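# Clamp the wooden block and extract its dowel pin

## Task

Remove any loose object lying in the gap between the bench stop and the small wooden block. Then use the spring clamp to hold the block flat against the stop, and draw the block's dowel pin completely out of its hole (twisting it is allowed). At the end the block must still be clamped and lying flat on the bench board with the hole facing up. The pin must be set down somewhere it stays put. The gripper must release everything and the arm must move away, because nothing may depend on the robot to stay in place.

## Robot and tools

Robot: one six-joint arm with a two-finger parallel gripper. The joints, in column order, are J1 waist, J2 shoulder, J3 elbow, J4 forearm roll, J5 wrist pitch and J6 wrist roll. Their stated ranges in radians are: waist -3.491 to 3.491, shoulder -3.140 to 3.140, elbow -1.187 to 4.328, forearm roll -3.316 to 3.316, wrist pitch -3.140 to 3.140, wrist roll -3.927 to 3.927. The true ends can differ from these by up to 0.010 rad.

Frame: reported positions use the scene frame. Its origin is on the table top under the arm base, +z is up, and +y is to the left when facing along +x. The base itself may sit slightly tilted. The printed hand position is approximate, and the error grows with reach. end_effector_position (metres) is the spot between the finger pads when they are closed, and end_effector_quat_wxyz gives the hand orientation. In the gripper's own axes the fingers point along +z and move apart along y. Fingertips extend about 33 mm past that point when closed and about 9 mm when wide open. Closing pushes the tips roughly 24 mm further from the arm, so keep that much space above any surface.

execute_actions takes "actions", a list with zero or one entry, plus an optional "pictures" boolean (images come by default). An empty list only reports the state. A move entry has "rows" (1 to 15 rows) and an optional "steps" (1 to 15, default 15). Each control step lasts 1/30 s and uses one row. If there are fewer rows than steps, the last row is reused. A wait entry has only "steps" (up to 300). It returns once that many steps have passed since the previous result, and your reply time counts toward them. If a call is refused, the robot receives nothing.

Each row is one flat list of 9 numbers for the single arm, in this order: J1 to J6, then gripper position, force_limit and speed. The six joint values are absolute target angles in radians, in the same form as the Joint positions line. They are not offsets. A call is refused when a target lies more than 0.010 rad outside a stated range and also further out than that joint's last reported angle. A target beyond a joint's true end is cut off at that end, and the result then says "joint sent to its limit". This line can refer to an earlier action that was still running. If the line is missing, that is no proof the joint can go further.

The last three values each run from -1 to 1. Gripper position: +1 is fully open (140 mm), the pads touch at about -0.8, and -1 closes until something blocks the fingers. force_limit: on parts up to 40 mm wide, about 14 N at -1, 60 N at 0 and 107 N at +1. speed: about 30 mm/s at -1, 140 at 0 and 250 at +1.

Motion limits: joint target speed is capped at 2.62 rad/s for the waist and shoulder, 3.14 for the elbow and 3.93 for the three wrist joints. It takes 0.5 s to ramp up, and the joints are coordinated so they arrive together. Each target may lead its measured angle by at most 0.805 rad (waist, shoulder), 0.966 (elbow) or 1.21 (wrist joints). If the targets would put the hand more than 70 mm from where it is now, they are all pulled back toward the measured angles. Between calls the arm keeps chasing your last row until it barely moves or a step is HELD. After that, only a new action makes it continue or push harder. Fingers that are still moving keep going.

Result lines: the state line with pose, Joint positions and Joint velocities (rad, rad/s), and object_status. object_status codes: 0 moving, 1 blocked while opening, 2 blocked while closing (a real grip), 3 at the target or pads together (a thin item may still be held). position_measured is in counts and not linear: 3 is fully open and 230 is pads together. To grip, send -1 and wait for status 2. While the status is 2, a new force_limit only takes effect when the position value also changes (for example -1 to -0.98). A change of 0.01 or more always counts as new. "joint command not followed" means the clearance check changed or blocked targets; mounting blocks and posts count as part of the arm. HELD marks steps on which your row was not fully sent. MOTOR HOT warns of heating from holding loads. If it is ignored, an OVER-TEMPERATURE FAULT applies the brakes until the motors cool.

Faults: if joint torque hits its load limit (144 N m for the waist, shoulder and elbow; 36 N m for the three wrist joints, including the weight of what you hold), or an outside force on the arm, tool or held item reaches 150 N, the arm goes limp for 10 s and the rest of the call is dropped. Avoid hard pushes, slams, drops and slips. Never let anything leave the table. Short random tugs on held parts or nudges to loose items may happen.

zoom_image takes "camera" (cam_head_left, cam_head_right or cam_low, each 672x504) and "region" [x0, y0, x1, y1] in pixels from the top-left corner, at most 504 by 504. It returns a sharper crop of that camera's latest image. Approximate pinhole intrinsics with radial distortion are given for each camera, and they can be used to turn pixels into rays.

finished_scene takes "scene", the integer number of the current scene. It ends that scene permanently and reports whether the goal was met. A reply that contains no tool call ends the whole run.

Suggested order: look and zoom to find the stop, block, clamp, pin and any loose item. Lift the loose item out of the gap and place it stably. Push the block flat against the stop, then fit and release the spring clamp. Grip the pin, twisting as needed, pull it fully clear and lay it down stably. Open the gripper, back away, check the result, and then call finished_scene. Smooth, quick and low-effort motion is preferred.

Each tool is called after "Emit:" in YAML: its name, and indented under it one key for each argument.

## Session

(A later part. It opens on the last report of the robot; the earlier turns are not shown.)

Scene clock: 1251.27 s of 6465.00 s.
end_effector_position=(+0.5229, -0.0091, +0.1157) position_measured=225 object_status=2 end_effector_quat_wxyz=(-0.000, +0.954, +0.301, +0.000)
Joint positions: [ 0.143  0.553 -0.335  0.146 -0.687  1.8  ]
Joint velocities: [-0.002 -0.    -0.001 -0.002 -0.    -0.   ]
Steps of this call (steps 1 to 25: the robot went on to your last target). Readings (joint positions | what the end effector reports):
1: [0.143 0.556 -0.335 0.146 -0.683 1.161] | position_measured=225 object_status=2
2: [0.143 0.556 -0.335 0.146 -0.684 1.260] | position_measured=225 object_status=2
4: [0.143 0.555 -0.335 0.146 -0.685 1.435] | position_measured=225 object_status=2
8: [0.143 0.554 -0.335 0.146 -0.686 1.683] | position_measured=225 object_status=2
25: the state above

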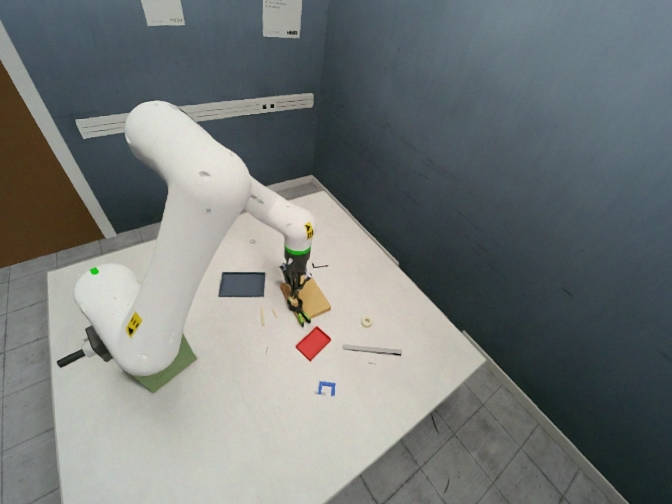

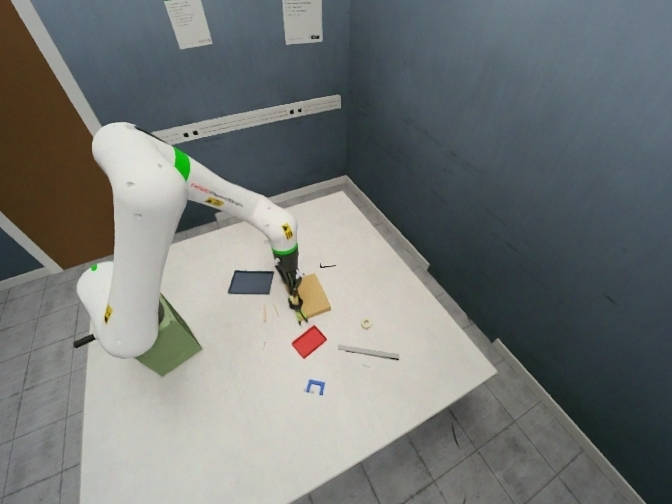

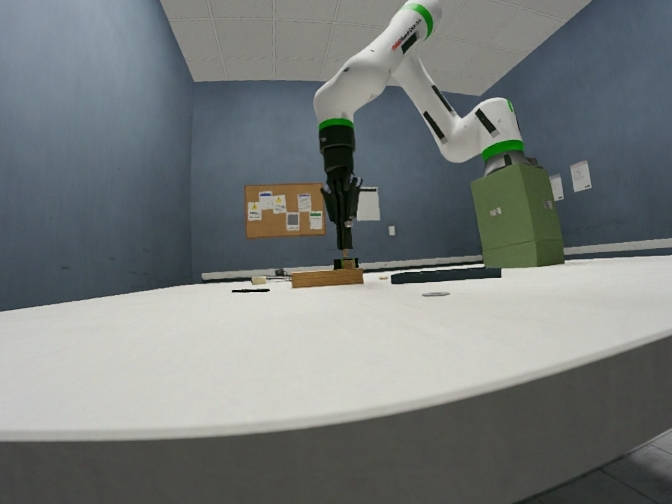

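Emit:
execute_actions:
  actions:
    - {"rows": [[0.1460,0.5256,-0.3322,0.1399,-0.7165,1.9,-1,1,0]], "steps": 8}
  pictures: false

Emit:
execute_actions:
  actions:
    - {"rows": [[0.5792,0.4306,-0.5992,0.1527,-0.4636,3.1416,-1,1,0]], "steps": 15}
  pictures: false

Emit:
execute_actions:
  actions:
    - {"rows": [[0.5792,0.4306,-0.5992,0.1527,-0.4636,3.1416,-1,1,0]], "steps": 15}
  pictures: false

Emit:
execute_actions:
  actions:
    - {"rows": [[0.5792,0.4750,-0.6117,0.1723,-0.4077,3.1416,-1,1,0],[0.5792,0.4750,-0.6117,0.1723,-0.4077,3.1416,-1,1,0],[0.5792,0.4750,-0.6117,0.1723,-0.4077,3.1416,-1,1,0],[0.5793,0.5194,-0.6242,0.1919,-0.3519,3.1416,-1,1,0],[0.5793,0.5194,-0.6242,0.1919,-0.3519,3.1416,-1,1,0],[0.5793,0.5194,-0.6242,0.1919,-0.3519,3.1416,-1,1,0],[0.5793,0.5490,-0.6326,0.2050,-0.3146,3.1416,-1,1,0]], "steps": 15}

Emit:
zoom_image:
  camera: "cam_head_left"
  region: [210, 230, 330, 330]

Emit:
zoom_image:
  camera: "cam_low"
  region: [330, 210, 450, 300]

Scene clock: 1312.53 s of 6465.00 s.
end_effector_position=(+0.5227, -0.0090, +0.1297) position_measured=225 object_status=2 end_effector_quat_wxyz=(-0.000, +0.939, +0.345, +0.000)
Joint positions: [ 0.146  0.526 -0.332  0.14  -0.716  1.899]
Joint velocities: [ 0.003 -0.012 -0.    -0.003 -0.015  0.052]
Steps of this call (steps 1 to 15: the robot went on to your last target; steps 16 to 90: nothing new was sent; then 58.00 s passed at rest; steps 91 to 98: all 8 steps of this action). Readings (joint positions | what the end effector reports):
91: [0.143 0.553 -0.335 0.146 -0.687 1.800] | position_measured=225 object_status=2
92: [0.143 0.552 -0.335 0.145 -0.688 1.805] | position_measured=225 object_status=2
94: [0.144 0.543 -0.334 0.143 -0.698 1.838] | position_measured=225 object_status=2
98: the state above

Scene clock: 1313.03 s of 6465.00 s.
end_effector_position=(+0.4839, +0.0988, +0.1250) position_measured=225 object_status=2 end_effector_quat_wxyz=(+0.005, +0.699, +0.714, +0.032)
Joint positions: [ 0.372  0.476 -0.473  0.147 -0.582  2.546]
Joint velocities: [ 0.642 -0.141 -0.389  0.018  0.365  1.834]
Steps of this call (steps 1 to 15: all 15 steps of this action). Readings (joint positions | what the end effector reports):
1: [0.146 0.526 -0.332 0.140 -0.716 1.900] | position_measured=225 object_status=2
2: [0.148 0.525 -0.333 0.140 -0.716 1.904] | position_measured=225 object_status=2
4: [0.159 0.523 -0.342 0.141 -0.706 1.938] | position_measured=225 object_status=2
8: [0.221 0.509 -0.382 0.143 -0.668 2.110] | position_measured=225 object_status=2
15: the state above

Scene clock: 1313.53 s of 6465.00 s.
end_effector_position=(+0.4293, +0.1813, +0.1225) position_measured=225 object_status=2 end_effector_quat_wxyz=(+0.022, +0.360, +0.931, +0.056)
Joint positions: [ 0.579  0.431 -0.599  0.153 -0.464  3.141]
Joint velocities: [ 0.001 -0.    -0.001 -0.002  0.002  0.005]
Steps of this call (steps 1 to 15: all 15 steps of this action). Readings (joint positions | what the end effector reports):
1: [0.394 0.471 -0.487 0.148 -0.570 2.609] | position_measured=225 object_status=2
2: [0.416 0.466 -0.500 0.148 -0.557 2.672] | position_measured=225 object_status=2
4: [0.460 0.457 -0.527 0.150 -0.532 2.798] | position_measured=225 object_status=2
8: [0.538 0.440 -0.574 0.152 -0.487 3.024] | position_measured=225 object_status=2
15: the state above

Scene clock: 1314.03 s of 6465.00 s.
end_effector_position=(+0.4196, +0.1830, +0.0704) position_measured=225 object_status=2 end_effector_quat_wxyz=(+0.021, +0.332, +0.941, +0.056)
Joint positions: [ 0.579  0.549 -0.633  0.205 -0.315  3.142]
Joint velocities: [ 0.001  0.002 -0.001  0.     0.004  0.   ]
Steps of this call (steps 1 to 15: all 15 steps of this action). Readings (joint positions | what the end effector reports):
1: [0.579 0.431 -0.599 0.153 -0.463 3.141] | position_measured=225 object_status=2
2: [0.579 0.433 -0.600 0.154 -0.460 3.142] | position_measured=225 object_status=2
4: [0.579 0.454 -0.606 0.163 -0.433 3.142] | position_measured=225 object_status=2
8: [0.579 0.513 -0.622 0.189 -0.360 3.142] | position_measured=225 object_status=2
15: the state above

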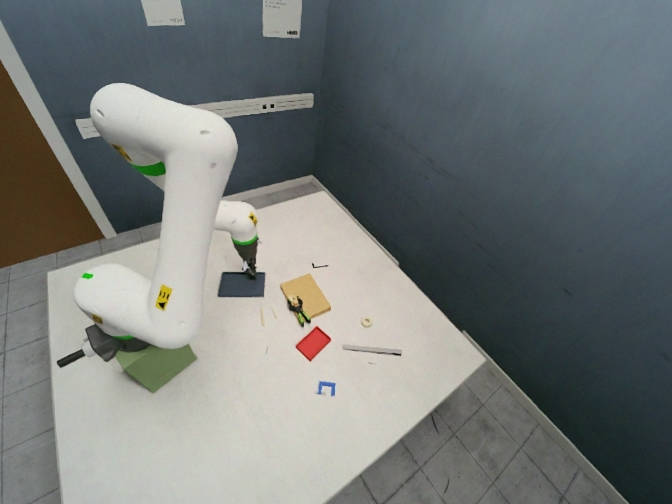

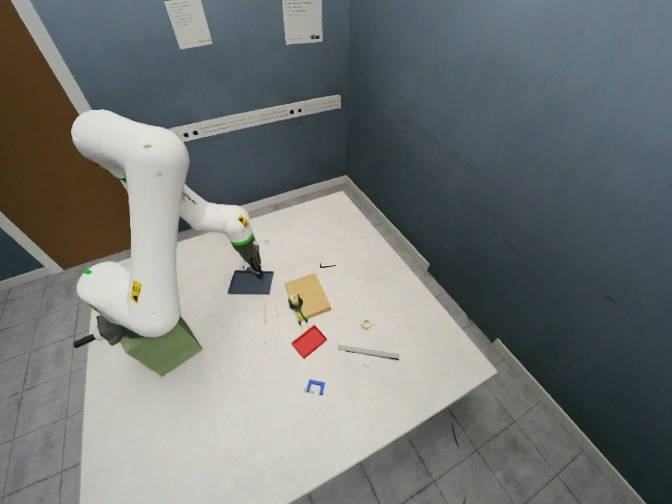

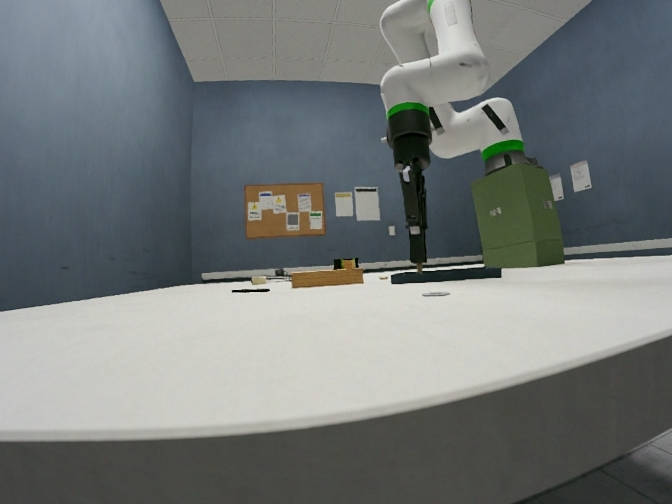

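Region (210, 230, 330, 330) of cam_head_left's 672x504 image, scaled by 4.200, with more detail than that image has.

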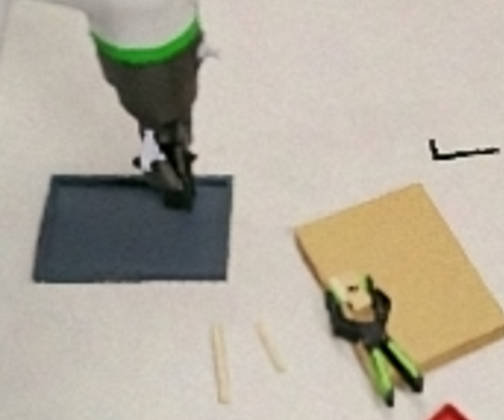

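Region (330, 210, 450, 300) of cam_low's 672x504 image, scaled by 4.200, with more detail than that image has; it fills the top 378 rows of this view, and the rest is white.

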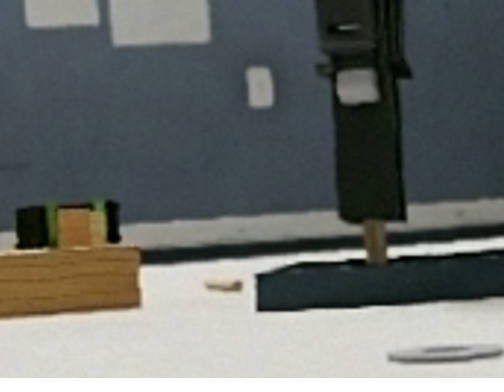

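Emit:
execute_actions:
  actions:
    - {"rows": [[0.5793,0.5527,-0.6336,0.2066,-0.3100,3.1416,-0.98,-0.8,-1],[0.5793,0.5564,-0.6347,0.2083,-0.3053,3.1416,-0.98,-0.8,-1],[0.5793,0.5601,-0.6357,0.2099,-0.3007,3.1416,-0.98,-0.8,-1],[0.5793,0.5638,-0.6368,0.2116,-0.2960,3.1416,-0.98,-0.8,-1],[0.5793,0.5675,-0.6378,0.2132,-0.2914,3.1416,-0.98,-0.8,-1],[0.5793,0.5712,-0.6388,0.2148,-0.2867,3.1416,-0.98,-0.8,-1],[0.5793,0.5749,-0.6399,0.2165,-0.2821,3.1416,-0.98,-0.8,-1],[0.5793,0.5768,-0.6404,0.2173,-0.2797,3.1416,-0.98,-0.8,-1]], "steps": 15}

Emit:
zoom_image:
  camera: "cam_low"
  region: [370, 210, 470, 290]

Emit:
zoom_image:
  camera: "cam_head_left"
  region: [215, 240, 295, 305]

Scene clock: 1325.83 s of 6465.00 s.
end_effector_position=(+0.4159, +0.1832, +0.0583) position_measured=225 object_status=2 end_effector_quat_wxyz=(+0.019, +0.325, +0.944, +0.057)
Joint positions: [ 0.579  0.577 -0.64   0.217 -0.28   3.142]
Joint velocities: [ 0.002  0.001  0.    -0.001  0.003  0.   ]
Steps of this call (steps 1 to 15: the robot went on to your last target; steps 16 to 90: nothing new was sent; then 8.30 s passed at rest; steps 91 to 105: all 15 steps of this action). Readings (joint positions | what the end effector reports):
91: [0.579 0.549 -0.633 0.205 -0.315 3.142] | position_measured=225 object_status=0
92: [0.579 0.550 -0.633 0.206 -0.313 3.142] | position_measured=225 object_status=0
94: [0.579 0.556 -0.635 0.208 -0.306 3.142] | position_measured=225 object_status=0
98: [0.579 0.570 -0.639 0.214 -0.288 3.142] | position_measured=225 object_status=2
105: the state above

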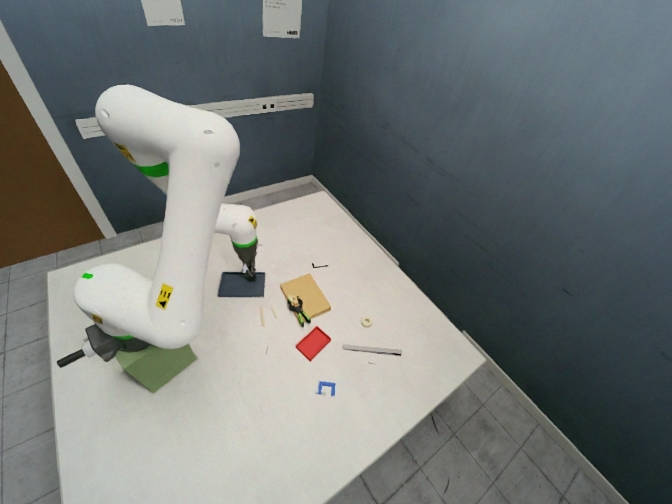

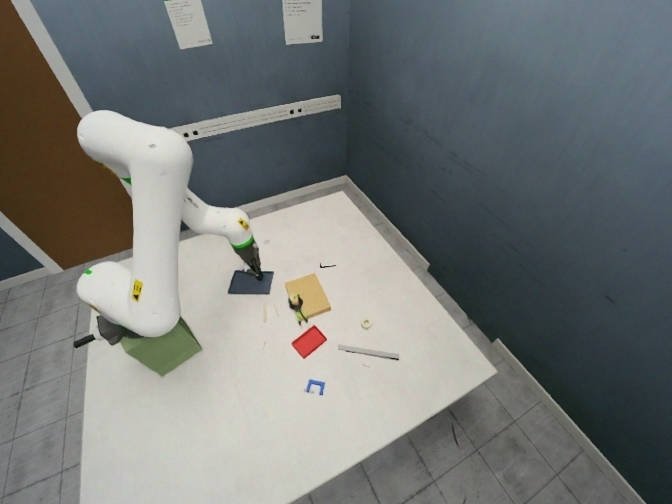

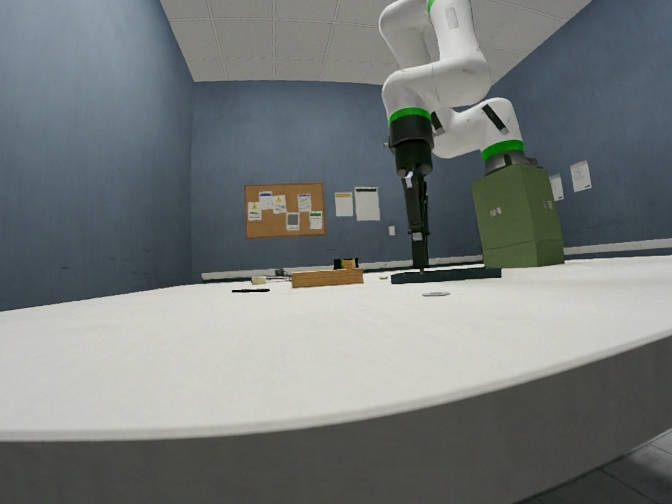

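Region (370, 210, 470, 290) of cam_low's 672x504 image, scaled by 5.040, with more detail than that image has; it fills the top 403 rows of this view, and the rest is white.

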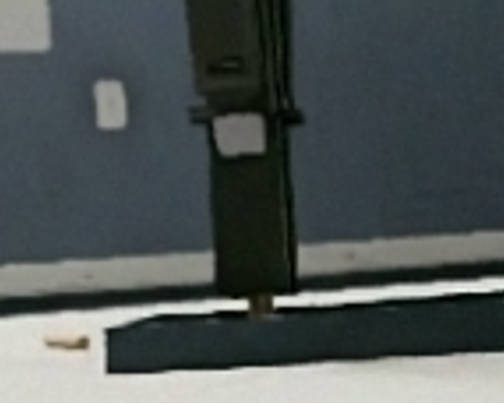

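Region (215, 240, 295, 305) of cam_head_left's 672x504 image, scaled by 6.300, with more detail than that image has; it fills the top 410 rows of this view, and the rest is white.

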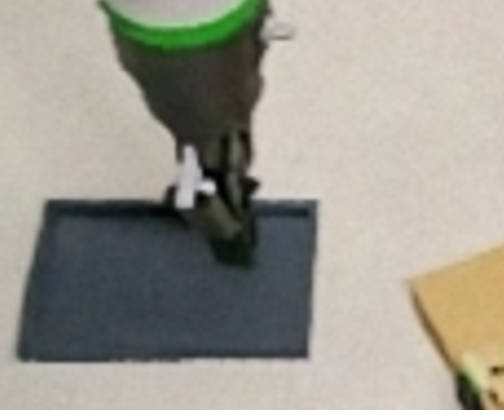

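Emit:
execute_actions:
  actions:
    - {"rows": [[0.5793,0.5778,-0.6407,0.2177,-0.2785,3.1416,-0.98,-1,-1],[0.5793,0.5786,-0.6409,0.2181,-0.2774,3.1416,-0.98,-1,-1],[0.5793,0.5786,-0.6409,0.2181,-0.2774,3.1416,-0.98,-1,-1],[0.5793,0.5786,-0.6409,0.2181,-0.2774,3.1416,-0.98,-1,-1],[0.5793,0.5786,-0.6409,0.2181,-0.2774,3.1416,-0.6,-1,-1]], "steps": 15}
  pictures: false

Emit:
execute_actions:
  actions:
    - {"steps": 20}

Emit:
zoom_image:
  camera: "cam_low"
  region: [370, 210, 470, 290]

Emit:
zoom_image:
  camera: "cam_head_left"
  region: [215, 240, 295, 305]

Emit:
zoom_image:
  camera: "cam_head_right"
  region: [220, 235, 300, 300]

Scene clock: 1334.80 s of 6465.00 s.
end_effector_position=(+0.4156, +0.1833, +0.0575) position_measured=209 object_status=0 end_effector_quat_wxyz=(+0.019, +0.325, +0.944, +0.057)
Joint positions: [ 0.579  0.579 -0.641  0.218 -0.277  3.142]
Joint velocities: [ 0.001 -0.    -0.    -0.     0.001  0.001]
Steps of this call (steps 1 to 15: the robot went on to your last target; steps 16 to 90: nothing new was sent; then 5.47 s passed at rest; steps 91 to 105: all 15 steps of this action). Readings (joint positions | what the end effector reports):
91: [0.579 0.577 -0.640 0.217 -0.280 3.142] | position_measured=225 object_status=2
92: [0.579 0.577 -0.641 0.217 -0.279 3.142] | position_measured=225 object_status=2
94: [0.579 0.578 -0.641 0.218 -0.278 3.142] | position_measured=225 object_status=2
98: [0.579 0.579 -0.641 0.218 -0.277 3.142] | position_measured=221 object_status=0
105: the state above

Scene clock: 1335.47 s of 6465.00 s.
end_effector_position=(+0.4156, +0.1833, +0.0575) position_measured=205 object_status=3 end_effector_quat_wxyz=(+0.019, +0.325, +0.944, +0.057)
Joint positions: [ 0.579  0.579 -0.641  0.218 -0.277  3.142]
Joint velocities: [-0.002  0.    -0.     0.    -0.001 -0.002]
Steps of this call (steps 1 to 15: the robot went on to your last target; steps 16 to 20: nothing new was sent). Readings (joint positions | what the end effector reports):
1: [0.579 0.579 -0.641 0.218 -0.277 3.142] | position_measured=208 object_status=0
2: [0.579 0.579 -0.641 0.218 -0.277 3.142] | position_measured=206 object_status=0
4: [0.579 0.579 -0.641 0.218 -0.277 3.142] | position_measured=205 object_status=0
8: [0.579 0.579 -0.641 0.218 -0.277 3.142] | position_measured=205 object_status=0
20: the state above
The arm was judged still, so your last target was given up. Only a new action makes it travel on or press farther. Fingers that are still opening or closing keep moving.

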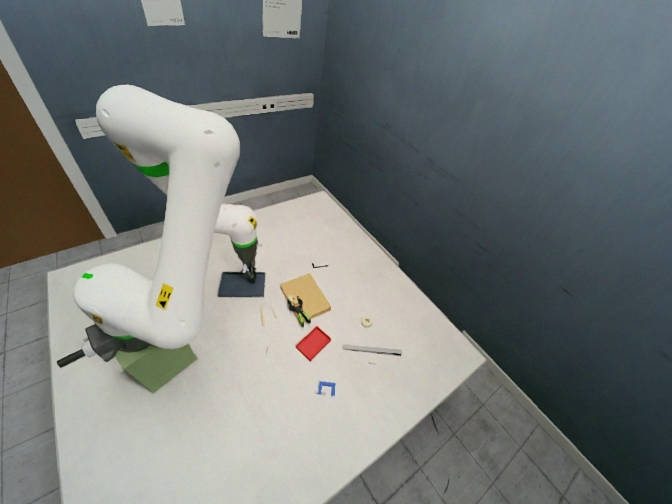

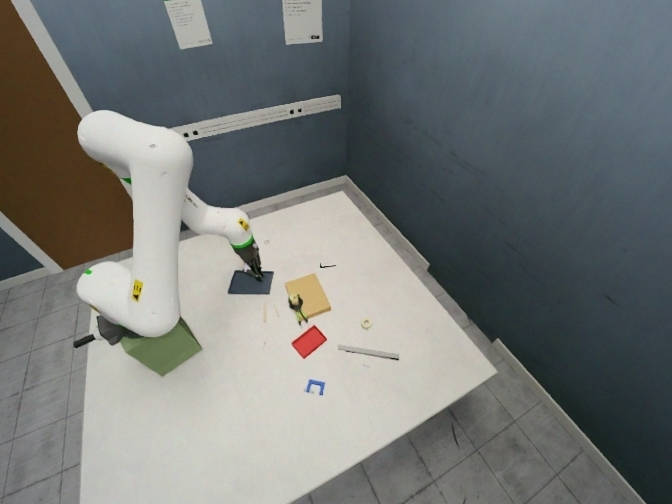

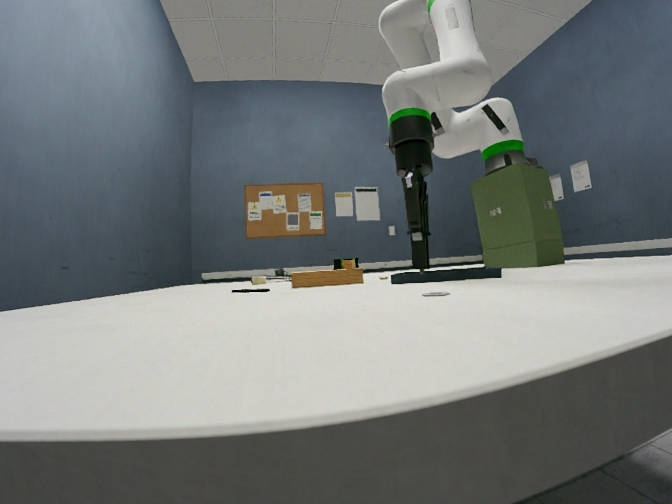

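Region (370, 210, 470, 290) of cam_low's 672x504 image, scaled by 5.040, with more detail than that image has; it fills the top 403 rows of this view, and the rest is white.

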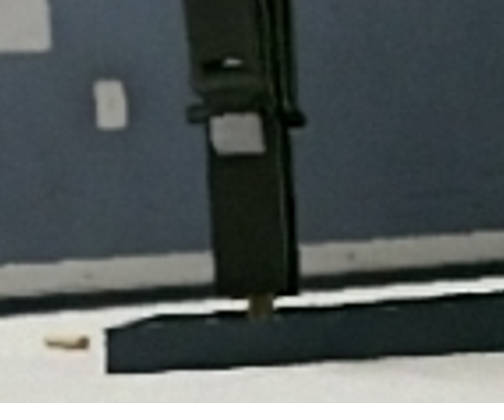

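Region (215, 240, 295, 305) of cam_head_left's 672x504 image, scaled by 6.300, with more detail than that image has; it fills the top 410 rows of this view, and the rest is white.

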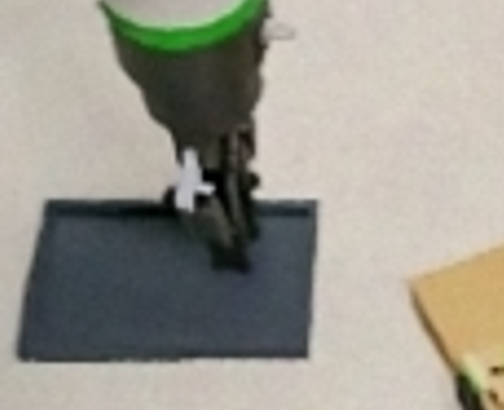

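Region (220, 235, 300, 300) of cam_head_right's 672x504 image, scaled by 6.300, with more detail than that image has; it fills the top 410 rows of this view, and the rest is white.

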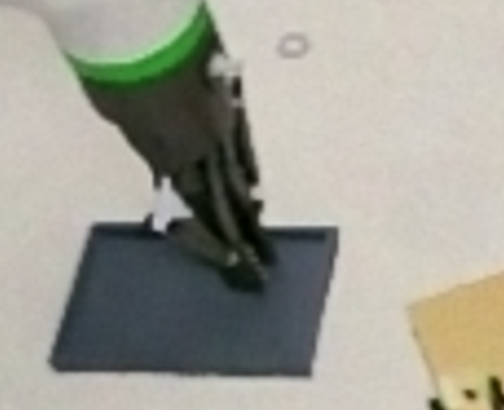

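Emit:
execute_actions:
  actions:
    - {"rows": [[0.5789,0.5820,-0.6410,0.2202,-0.2739,3.1396,-0.56,-1,-1],[0.5784,0.5854,-0.6411,0.2223,-0.2705,3.1376,-0.56,-1,-1],[0.5780,0.5888,-0.6413,0.2244,-0.2670,3.1356,-0.56,-1,-1],[0.5776,0.5922,-0.6414,0.2265,-0.2636,3.1336,-0.56,-1,-1],[0.5772,0.5956,-0.6415,0.2286,-0.2601,3.1316,-0.56,-1,-1],[0.5767,0.5990,-0.6416,0.2307,-0.2567,3.1296,-0.56,-1,-1],[0.5763,0.6023,-0.6417,0.2328,-0.2532,3.1276,-0.56,-1,-1],[0.5759,0.6057,-0.6418,0.2349,-0.2497,3.1256,-0.56,-1,-1],[0.5755,0.6091,-0.6420,0.2370,-0.2463,3.1236,-0.56,-1,-1],[0.5751,0.6125,-0.6421,0.2391,-0.2428,3.1216,-0.56,-1,-1],[0.5746,0.6159,-0.6422,0.2412,-0.2394,3.1196,-0.56,-1,-1]], "steps": 15}
  pictures: false

Emit:
execute_actions:
  actions:
    - {"rows": [[0.5746,0.6159,-0.6422,0.2412,-0.2394,3.1196,-0.4,-1,-1]], "steps": 15}

Emit:
zoom_image:
  camera: "cam_head_right"
  region: [220, 235, 300, 300]

Emit:
zoom_image:
  camera: "cam_low"
  region: [370, 210, 470, 290]

Scene clock: 1346.90 s of 6465.00 s.
end_effector_position=(+0.4150, +0.1838, +0.0434) position_measured=200 object_status=3 end_effector_quat_wxyz=(+0.018, +0.326, +0.944, +0.057)
Joint positions: [ 0.575  0.616 -0.642  0.241 -0.24   3.12 ]
Joint velocities: [-0.001  0.007  0.     0.004  0.009 -0.006]
Steps of this call (steps 1 to 90: nothing new was sent; then 7.93 s passed at rest; steps 91 to 105: all 15 steps of this action). Readings (joint positions | what the end effector reports):
91: [0.579 0.579 -0.641 0.218 -0.277 3.142] | position_measured=205 object_status=0
92: [0.579 0.580 -0.641 0.219 -0.276 3.141] | position_measured=204 object_status=0
94: [0.578 0.585 -0.641 0.222 -0.271 3.138] | position_measured=201 object_status=0
98: [0.577 0.598 -0.642 0.230 -0.258 3.130] | position_measured=200 object_status=0
105: the state above

Scene clock: 1347.40 s of 6465.00 s.
end_effector_position=(+0.4150, +0.1838, +0.0433) position_measured=179 object_status=0 end_effector_quat_wxyz=(+0.018, +0.326, +0.944, +0.057)
Joint positions: [ 0.575  0.616 -0.642  0.241 -0.239  3.12 ]
Joint velocities: [ 0.     0.     0.    -0.002  0.001 -0.   ]
Steps of this call (steps 1 to 15: all 15 steps of this action). Readings (joint positions | what the end effector reports):
1: [0.575 0.616 -0.642 0.241 -0.240 3.120] | position_measured=200 object_status=0
2: [0.575 0.616 -0.642 0.241 -0.239 3.120] | position_measured=199 object_status=0
4: [0.575 0.616 -0.642 0.241 -0.239 3.120] | position_measured=196 object_status=0
8: [0.575 0.616 -0.642 0.241 -0.239 3.120] | position_measured=189 object_status=0
15: the state above

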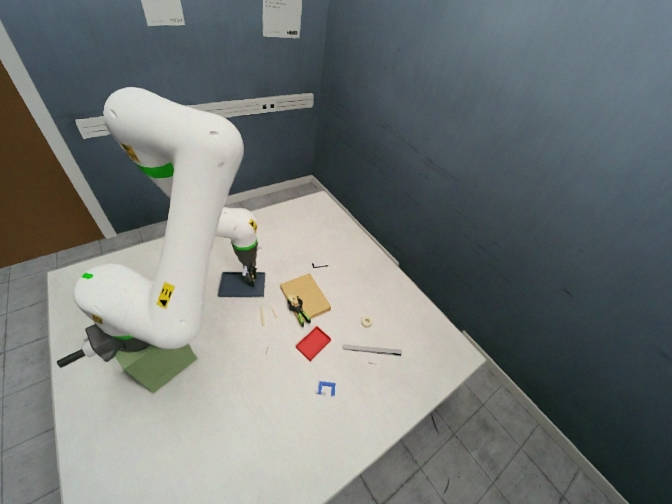

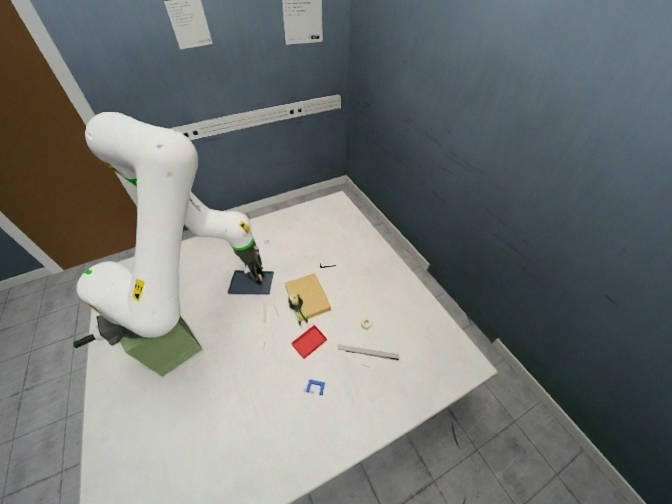

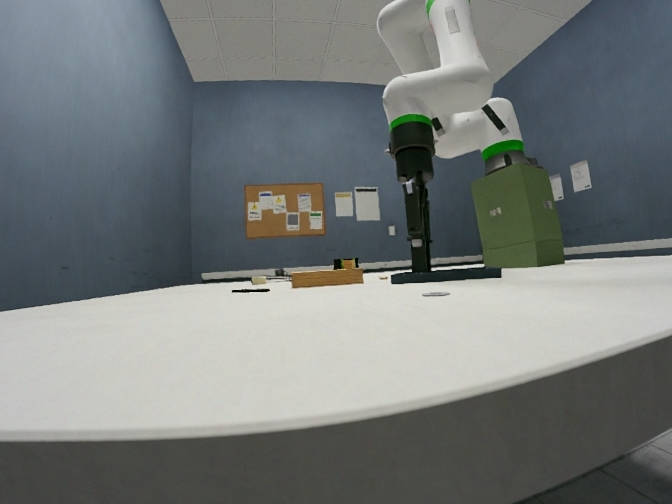

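Region (220, 235, 300, 300) of cam_head_right's 672x504 image, scaled by 6.300, with more detail than that image has; it fills the top 410 rows of this view, and the rest is white.

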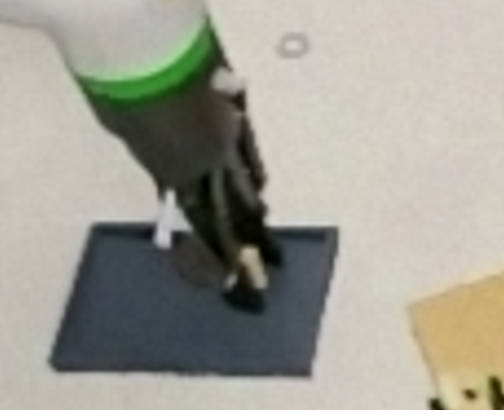

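Region (370, 210, 470, 290) of cam_low's 672x504 image, scaled by 5.040, with more detail than that image has; it fills the top 403 rows of this view, and the rest is white.

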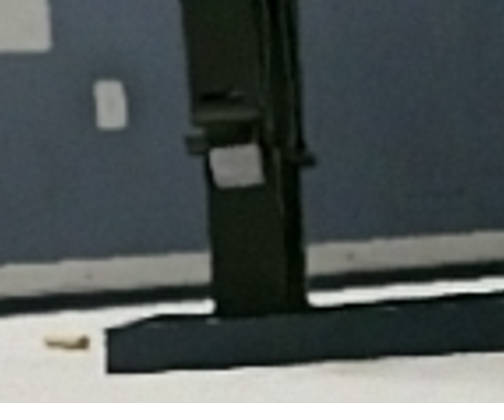

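Emit:
execute_actions:
  actions:
    - {"rows": [[0.5760,0.6048,-0.6418,0.2345,-0.2507,3.1240,-0.4,-1,-1],[0.5774,0.5936,-0.6414,0.2277,-0.2621,3.1284,-0.4,-1,-1],[0.5788,0.5825,-0.6411,0.2210,-0.2734,3.1328,-0.4,-1,-1],[0.5802,0.5713,-0.6407,0.2142,-0.2848,3.1372,-0.4,-1,-1],[0.5816,0.5602,-0.6403,0.2075,-0.2961,3.1416,-0.4,-1,-1],[0.5816,0.5602,-0.6403,0.2075,-0.2961,3.1416,-0.4,-1,-1],[0.5816,0.5602,-0.6403,0.2075,-0.2961,3.1416,-0.53,-1,-0.8]], "steps": 15}
  pictures: false

Emit:
execute_actions:
  actions:
    - {"rows": [[0.5811,0.5592,-0.6426,0.2082,-0.2948,3.1416,-0.53,-1,-1],[0.5806,0.5581,-0.6449,0.2090,-0.2935,3.1416,-0.53,-1,-1],[0.5802,0.5571,-0.6472,0.2097,-0.2923,3.1416,-0.53,-1,-1],[0.5797,0.5560,-0.6495,0.2104,-0.2910,3.1416,-0.53,-1,-1],[0.5792,0.5550,-0.6518,0.2112,-0.2897,3.1416,-0.53,-1,-1],[0.5787,0.5540,-0.6541,0.2119,-0.2884,3.1416,-0.53,-1,-1],[0.5783,0.5529,-0.6564,0.2126,-0.2872,3.1416,-0.53,-1,-1],[0.5778,0.5519,-0.6587,0.2133,-0.2859,3.1416,-0.53,-1,-1],[0.5773,0.5509,-0.6610,0.2141,-0.2846,3.1416,-0.53,-1,-1],[0.5768,0.5498,-0.6633,0.2148,-0.2833,3.1416,-0.53,-1,-1],[0.5764,0.5488,-0.6656,0.2155,-0.2821,3.1416,-0.53,-1,-1],[0.5759,0.5477,-0.6679,0.2163,-0.2808,3.1416,-0.53,-1,-1],[0.5754,0.5467,-0.6702,0.2170,-0.2795,3.1416,-0.53,-1,-1]], "steps": 15}
  pictures: false

Emit:
execute_actions:
  actions:
    - {"steps": 15}

Emit:
zoom_image:
  camera: "cam_head_right"
  region: [220, 235, 300, 300]

Emit:
zoom_image:
  camera: "cam_low"
  region: [370, 210, 470, 290]

Scene clock: 1397.77 s of 6465.00 s.
end_effector_position=(+0.4157, +0.1830, +0.0644) position_measured=196 object_status=0 end_effector_quat_wxyz=(+0.019, +0.329, +0.942, +0.057)
Joint positions: [ 0.582  0.56  -0.64   0.208 -0.296  3.142]
Joint velocities: [-0.001 -0.001 -0.     0.001  0.     0.001]
Steps of this call (steps 1 to 15: the robot went on to your last target; steps 16 to 90: nothing new was sent; then 46.87 s passed at rest; steps 91 to 105: all 15 steps of this action). Readings (joint positions | what the end effector reports):
91: [0.575 0.616 -0.642 0.241 -0.239 3.120] | position_measured=179 object_status=3
92: [0.575 0.614 -0.642 0.240 -0.242 3.120] | position_measured=179 object_status=3
94: [0.576 0.599 -0.642 0.231 -0.256 3.126] | position_measured=179 object_status=3
98: [0.581 0.565 -0.641 0.210 -0.291 3.140] | position_measured=180 object_status=0
105: the state above

Scene clock: 1398.27 s of 6465.00 s.
end_effector_position=(+0.4091, +0.1748, +0.0643) position_measured=196 object_status=3 end_effector_quat_wxyz=(+0.019, +0.327, +0.943, +0.057)
Joint positions: [ 0.576  0.547 -0.669  0.217 -0.28   3.142]
Joint velocities: [-0.004 -0.014 -0.031  0.009  0.017  0.001]
Steps of this call (steps 1 to 15: all 15 steps of this action). Readings (joint positions | what the end effector reports):
1: [0.582 0.560 -0.640 0.208 -0.296 3.142] | position_measured=196 object_status=0
2: [0.582 0.560 -0.641 0.208 -0.296 3.142] | position_measured=196 object_status=0
4: [0.581 0.558 -0.644 0.209 -0.294 3.142] | position_measured=196 object_status=0
8: [0.579 0.554 -0.654 0.212 -0.289 3.142] | position_measured=196 object_status=3
15: the state above

Scene clock: 1398.77 s of 6465.00 s.
end_effector_position=(+0.4088, +0.1745, +0.0643) position_measured=196 object_status=3 end_effector_quat_wxyz=(+0.019, +0.327, +0.943, +0.057)
Joint positions: [ 0.575  0.547 -0.67   0.217 -0.279  3.142]
Joint velocities: [-0.001  0.     0.    -0.001 -0.001 -0.   ]
Steps of this call (steps 1 to 15: the robot went on to your last target). Readings (joint positions | what the end effector reports):
1: [0.576 0.547 -0.670 0.217 -0.280 3.142] | position_measured=196 object_status=3
2: [0.575 0.547 -0.670 0.217 -0.280 3.142] | position_measured=196 object_status=3
4: [0.575 0.547 -0.670 0.217 -0.280 3.142] | position_measured=196 object_status=3
8: [0.575 0.547 -0.670 0.217 -0.280 3.142] | position_measured=196 object_status=3
15: the state above
The arm was judged still, so your last target was given up. Only a new action makes it travel on or press farther. Fingers that are still opening or closing keep moving.

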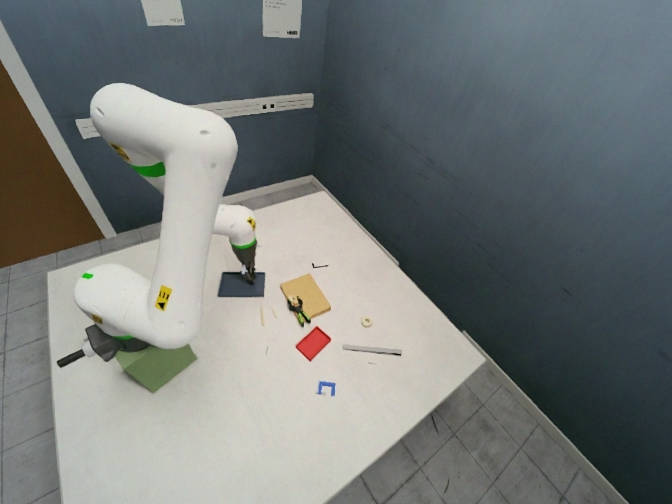

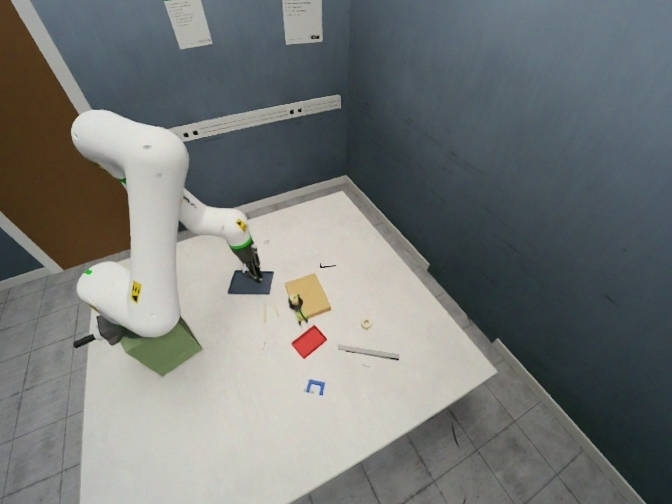

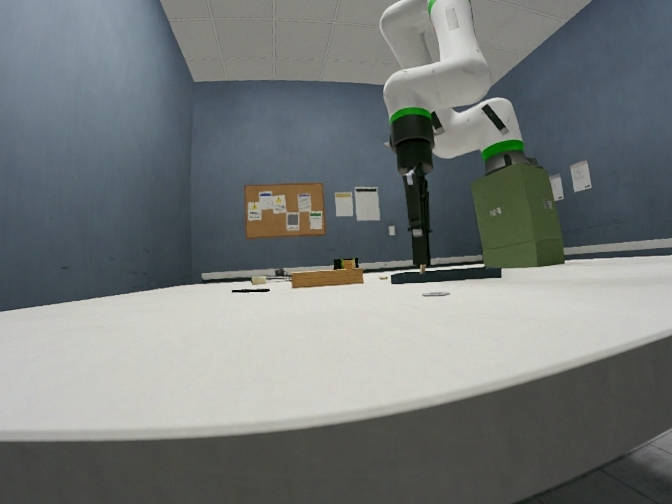

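Region (220, 235, 300, 300) of cam_head_right's 672x504 image, scaled by 6.300, with more detail than that image has; it fills the top 410 rows of this view, and the rest is white.

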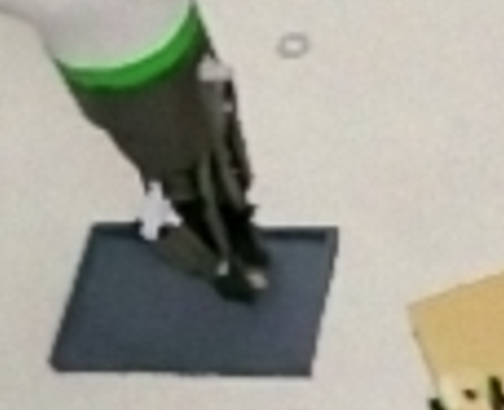

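Region (370, 210, 470, 290) of cam_low's 672x504 image, scaled by 5.040, with more detail than that image has; it fills the top 403 rows of this view, and the rest is white.

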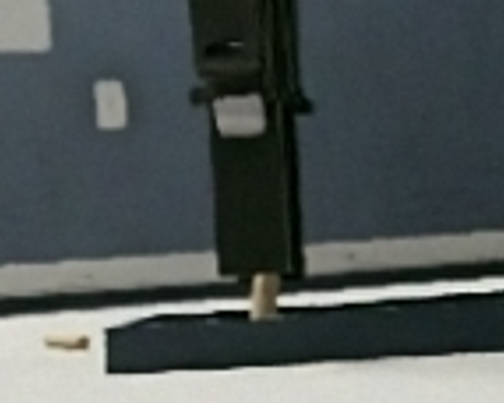

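Emit:
execute_actions:
  actions:
    - {"rows": [[0.5754,0.5467,-0.6702,0.2170,-0.2795,3.1416,-0.36,-1,-1],[0.5754,0.5467,-0.6702,0.2170,-0.2795,3.1416,-0.36,-1,-1],[0.5754,0.5467,-0.6702,0.2170,-0.2795,3.1416,-0.36,-1,-1],[0.5754,0.5467,-0.6702,0.2170,-0.2795,3.1416,-0.36,-1,-1],[0.5754,0.5467,-0.6702,0.2170,-0.2795,3.1416,-0.36,-1,-1],[0.5754,0.5467,-0.6702,0.2170,-0.2795,3.1416,-0.36,-1,-1],[0.5750,0.5495,-0.6703,0.2187,-0.2767,3.1405,-0.36,-1,-1],[0.5747,0.5523,-0.6704,0.2205,-0.2738,3.1394,-0.36,-1,-1],[0.5743,0.5551,-0.6705,0.2222,-0.2710,3.1383,-0.36,-1,-1],[0.5740,0.5578,-0.6706,0.2239,-0.2682,3.1372,-0.36,-1,-1],[0.5736,0.5606,-0.6707,0.2257,-0.2653,3.1361,-0.36,-1,-1],[0.5733,0.5634,-0.6708,0.2274,-0.2625,3.1350,-0.36,-1,-1],[0.5729,0.5662,-0.6709,0.2291,-0.2597,3.1339,-0.36,-1,-1],[0.5726,0.5690,-0.6710,0.2309,-0.2568,3.1328,-0.36,-1,-1],[0.5722,0.5718,-0.6711,0.2326,-0.2540,3.1317,-0.36,-1,-1]], "steps": 15}
  pictures: false

Emit:
execute_actions:
  actions:
    - {"rows": [[0.5719,0.5746,-0.6712,0.2344,-0.2511,3.1306,-0.36,-1,-1],[0.5715,0.5773,-0.6713,0.2361,-0.2483,3.1295,-0.36,-1,-1],[0.5712,0.5801,-0.6714,0.2378,-0.2455,3.1284,-0.36,-1,-1],[0.5708,0.5829,-0.6714,0.2396,-0.2426,3.1273,-0.36,-1,-1],[0.5705,0.5857,-0.6715,0.2413,-0.2398,3.1262,-0.36,-1,-1],[0.5701,0.5885,-0.6716,0.2430,-0.2370,3.1251,-0.36,-1,-1],[0.5698,0.5913,-0.6717,0.2448,-0.2341,3.1240,-0.36,-1,-1],[0.5694,0.5940,-0.6718,0.2465,-0.2313,3.1229,-0.36,-1,-1],[0.5691,0.5968,-0.6719,0.2482,-0.2285,3.1218,-0.36,-1,-1],[0.5687,0.5996,-0.6720,0.2500,-0.2256,3.1207,-0.36,-1,-1],[0.5684,0.6024,-0.6721,0.2517,-0.2228,3.1196,-0.36,-1,-1]], "steps": 15}

Emit:
zoom_image:
  camera: "cam_head_right"
  region: [220, 235, 300, 300]

Emit:
zoom_image:
  camera: "cam_head_left"
  region: [215, 240, 295, 305]

Scene clock: 1422.00 s of 6465.00 s.
end_effector_position=(+0.4088, +0.1748, +0.0574) position_measured=174 object_status=0 end_effector_quat_wxyz=(+0.019, +0.326, +0.943, +0.057)
Joint positions: [ 0.573  0.565 -0.671  0.229 -0.26   3.134]
Joint velocities: [-0.012  0.083 -0.003  0.051  0.083 -0.031]
Steps of this call (steps 1 to 90: nothing new was sent; then 19.73 s passed at rest; steps 91 to 105: all 15 steps of this action). Readings (joint positions | what the end effector reports):
91: [0.575 0.547 -0.670 0.217 -0.279 3.142] | position_measured=196 object_status=0
92: [0.575 0.547 -0.670 0.217 -0.279 3.142] | position_measured=195 object_status=0
94: [0.575 0.547 -0.670 0.217 -0.279 3.142] | position_measured=192 object_status=0
98: [0.575 0.547 -0.670 0.218 -0.278 3.142] | position_measured=185 object_status=0
105: the state above

Scene clock: 1422.50 s of 6465.00 s.
end_effector_position=(+0.4080, +0.1756, +0.0438) position_measured=174 object_status=3 end_effector_quat_wxyz=(+0.018, +0.323, +0.944, +0.058)
Joint positions: [ 0.568  0.602 -0.672  0.252 -0.223  3.12 ]
Joint velocities: [ 0.     0.006  0.     0.005  0.008 -0.002]
Steps of this call (steps 1 to 15: all 15 steps of this action). Readings (joint positions | what the end effector reports):
1: [0.573 0.568 -0.671 0.230 -0.258 3.133] | position_measured=174 object_status=0
2: [0.572 0.571 -0.671 0.232 -0.255 3.132] | position_measured=174 object_status=0
4: [0.572 0.577 -0.671 0.236 -0.249 3.130] | position_measured=174 object_status=0
8: [0.570 0.588 -0.672 0.243 -0.238 3.125] | position_measured=174 object_status=3
15: the state above

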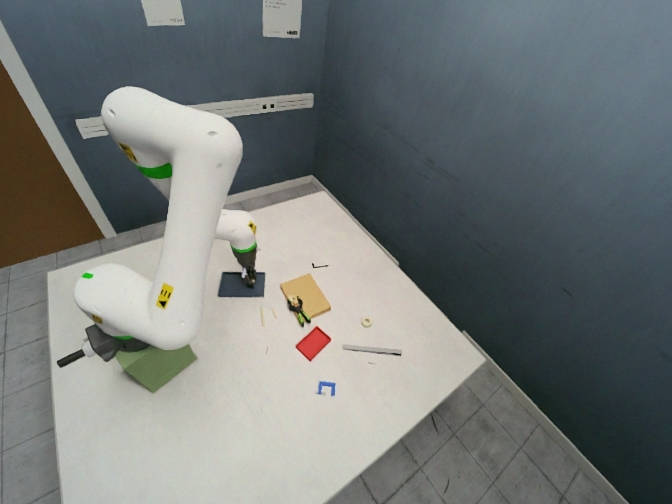

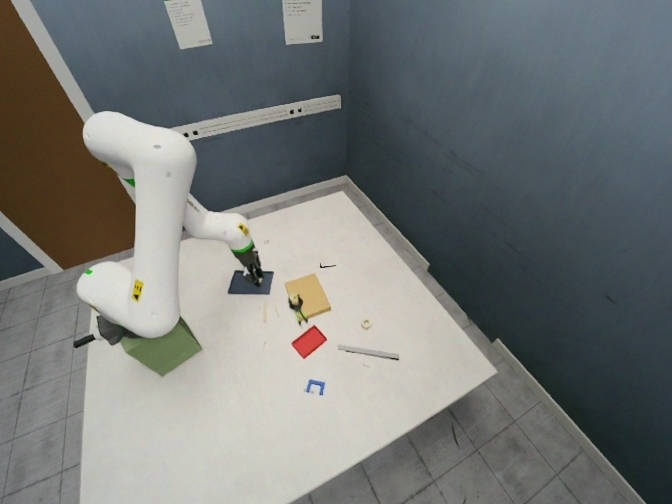

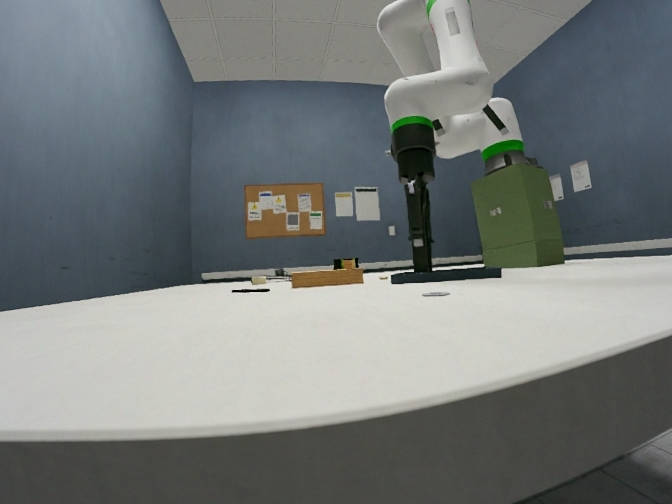

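Region (220, 235, 300, 300) of cam_head_right's 672x504 image, scaled by 6.300, with more detail than that image has; it fills the top 410 rows of this view, and the rest is white.

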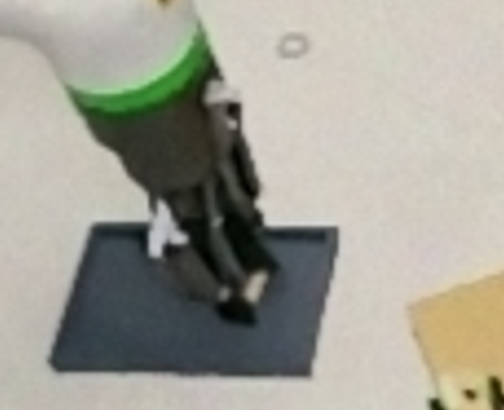

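Region (215, 240, 295, 305) of cam_head_left's 672x504 image, scaled by 6.300, with more detail than that image has; it fills the top 410 rows of this view, and the rest is white.

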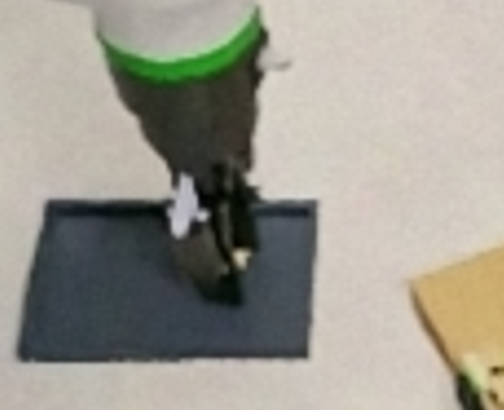

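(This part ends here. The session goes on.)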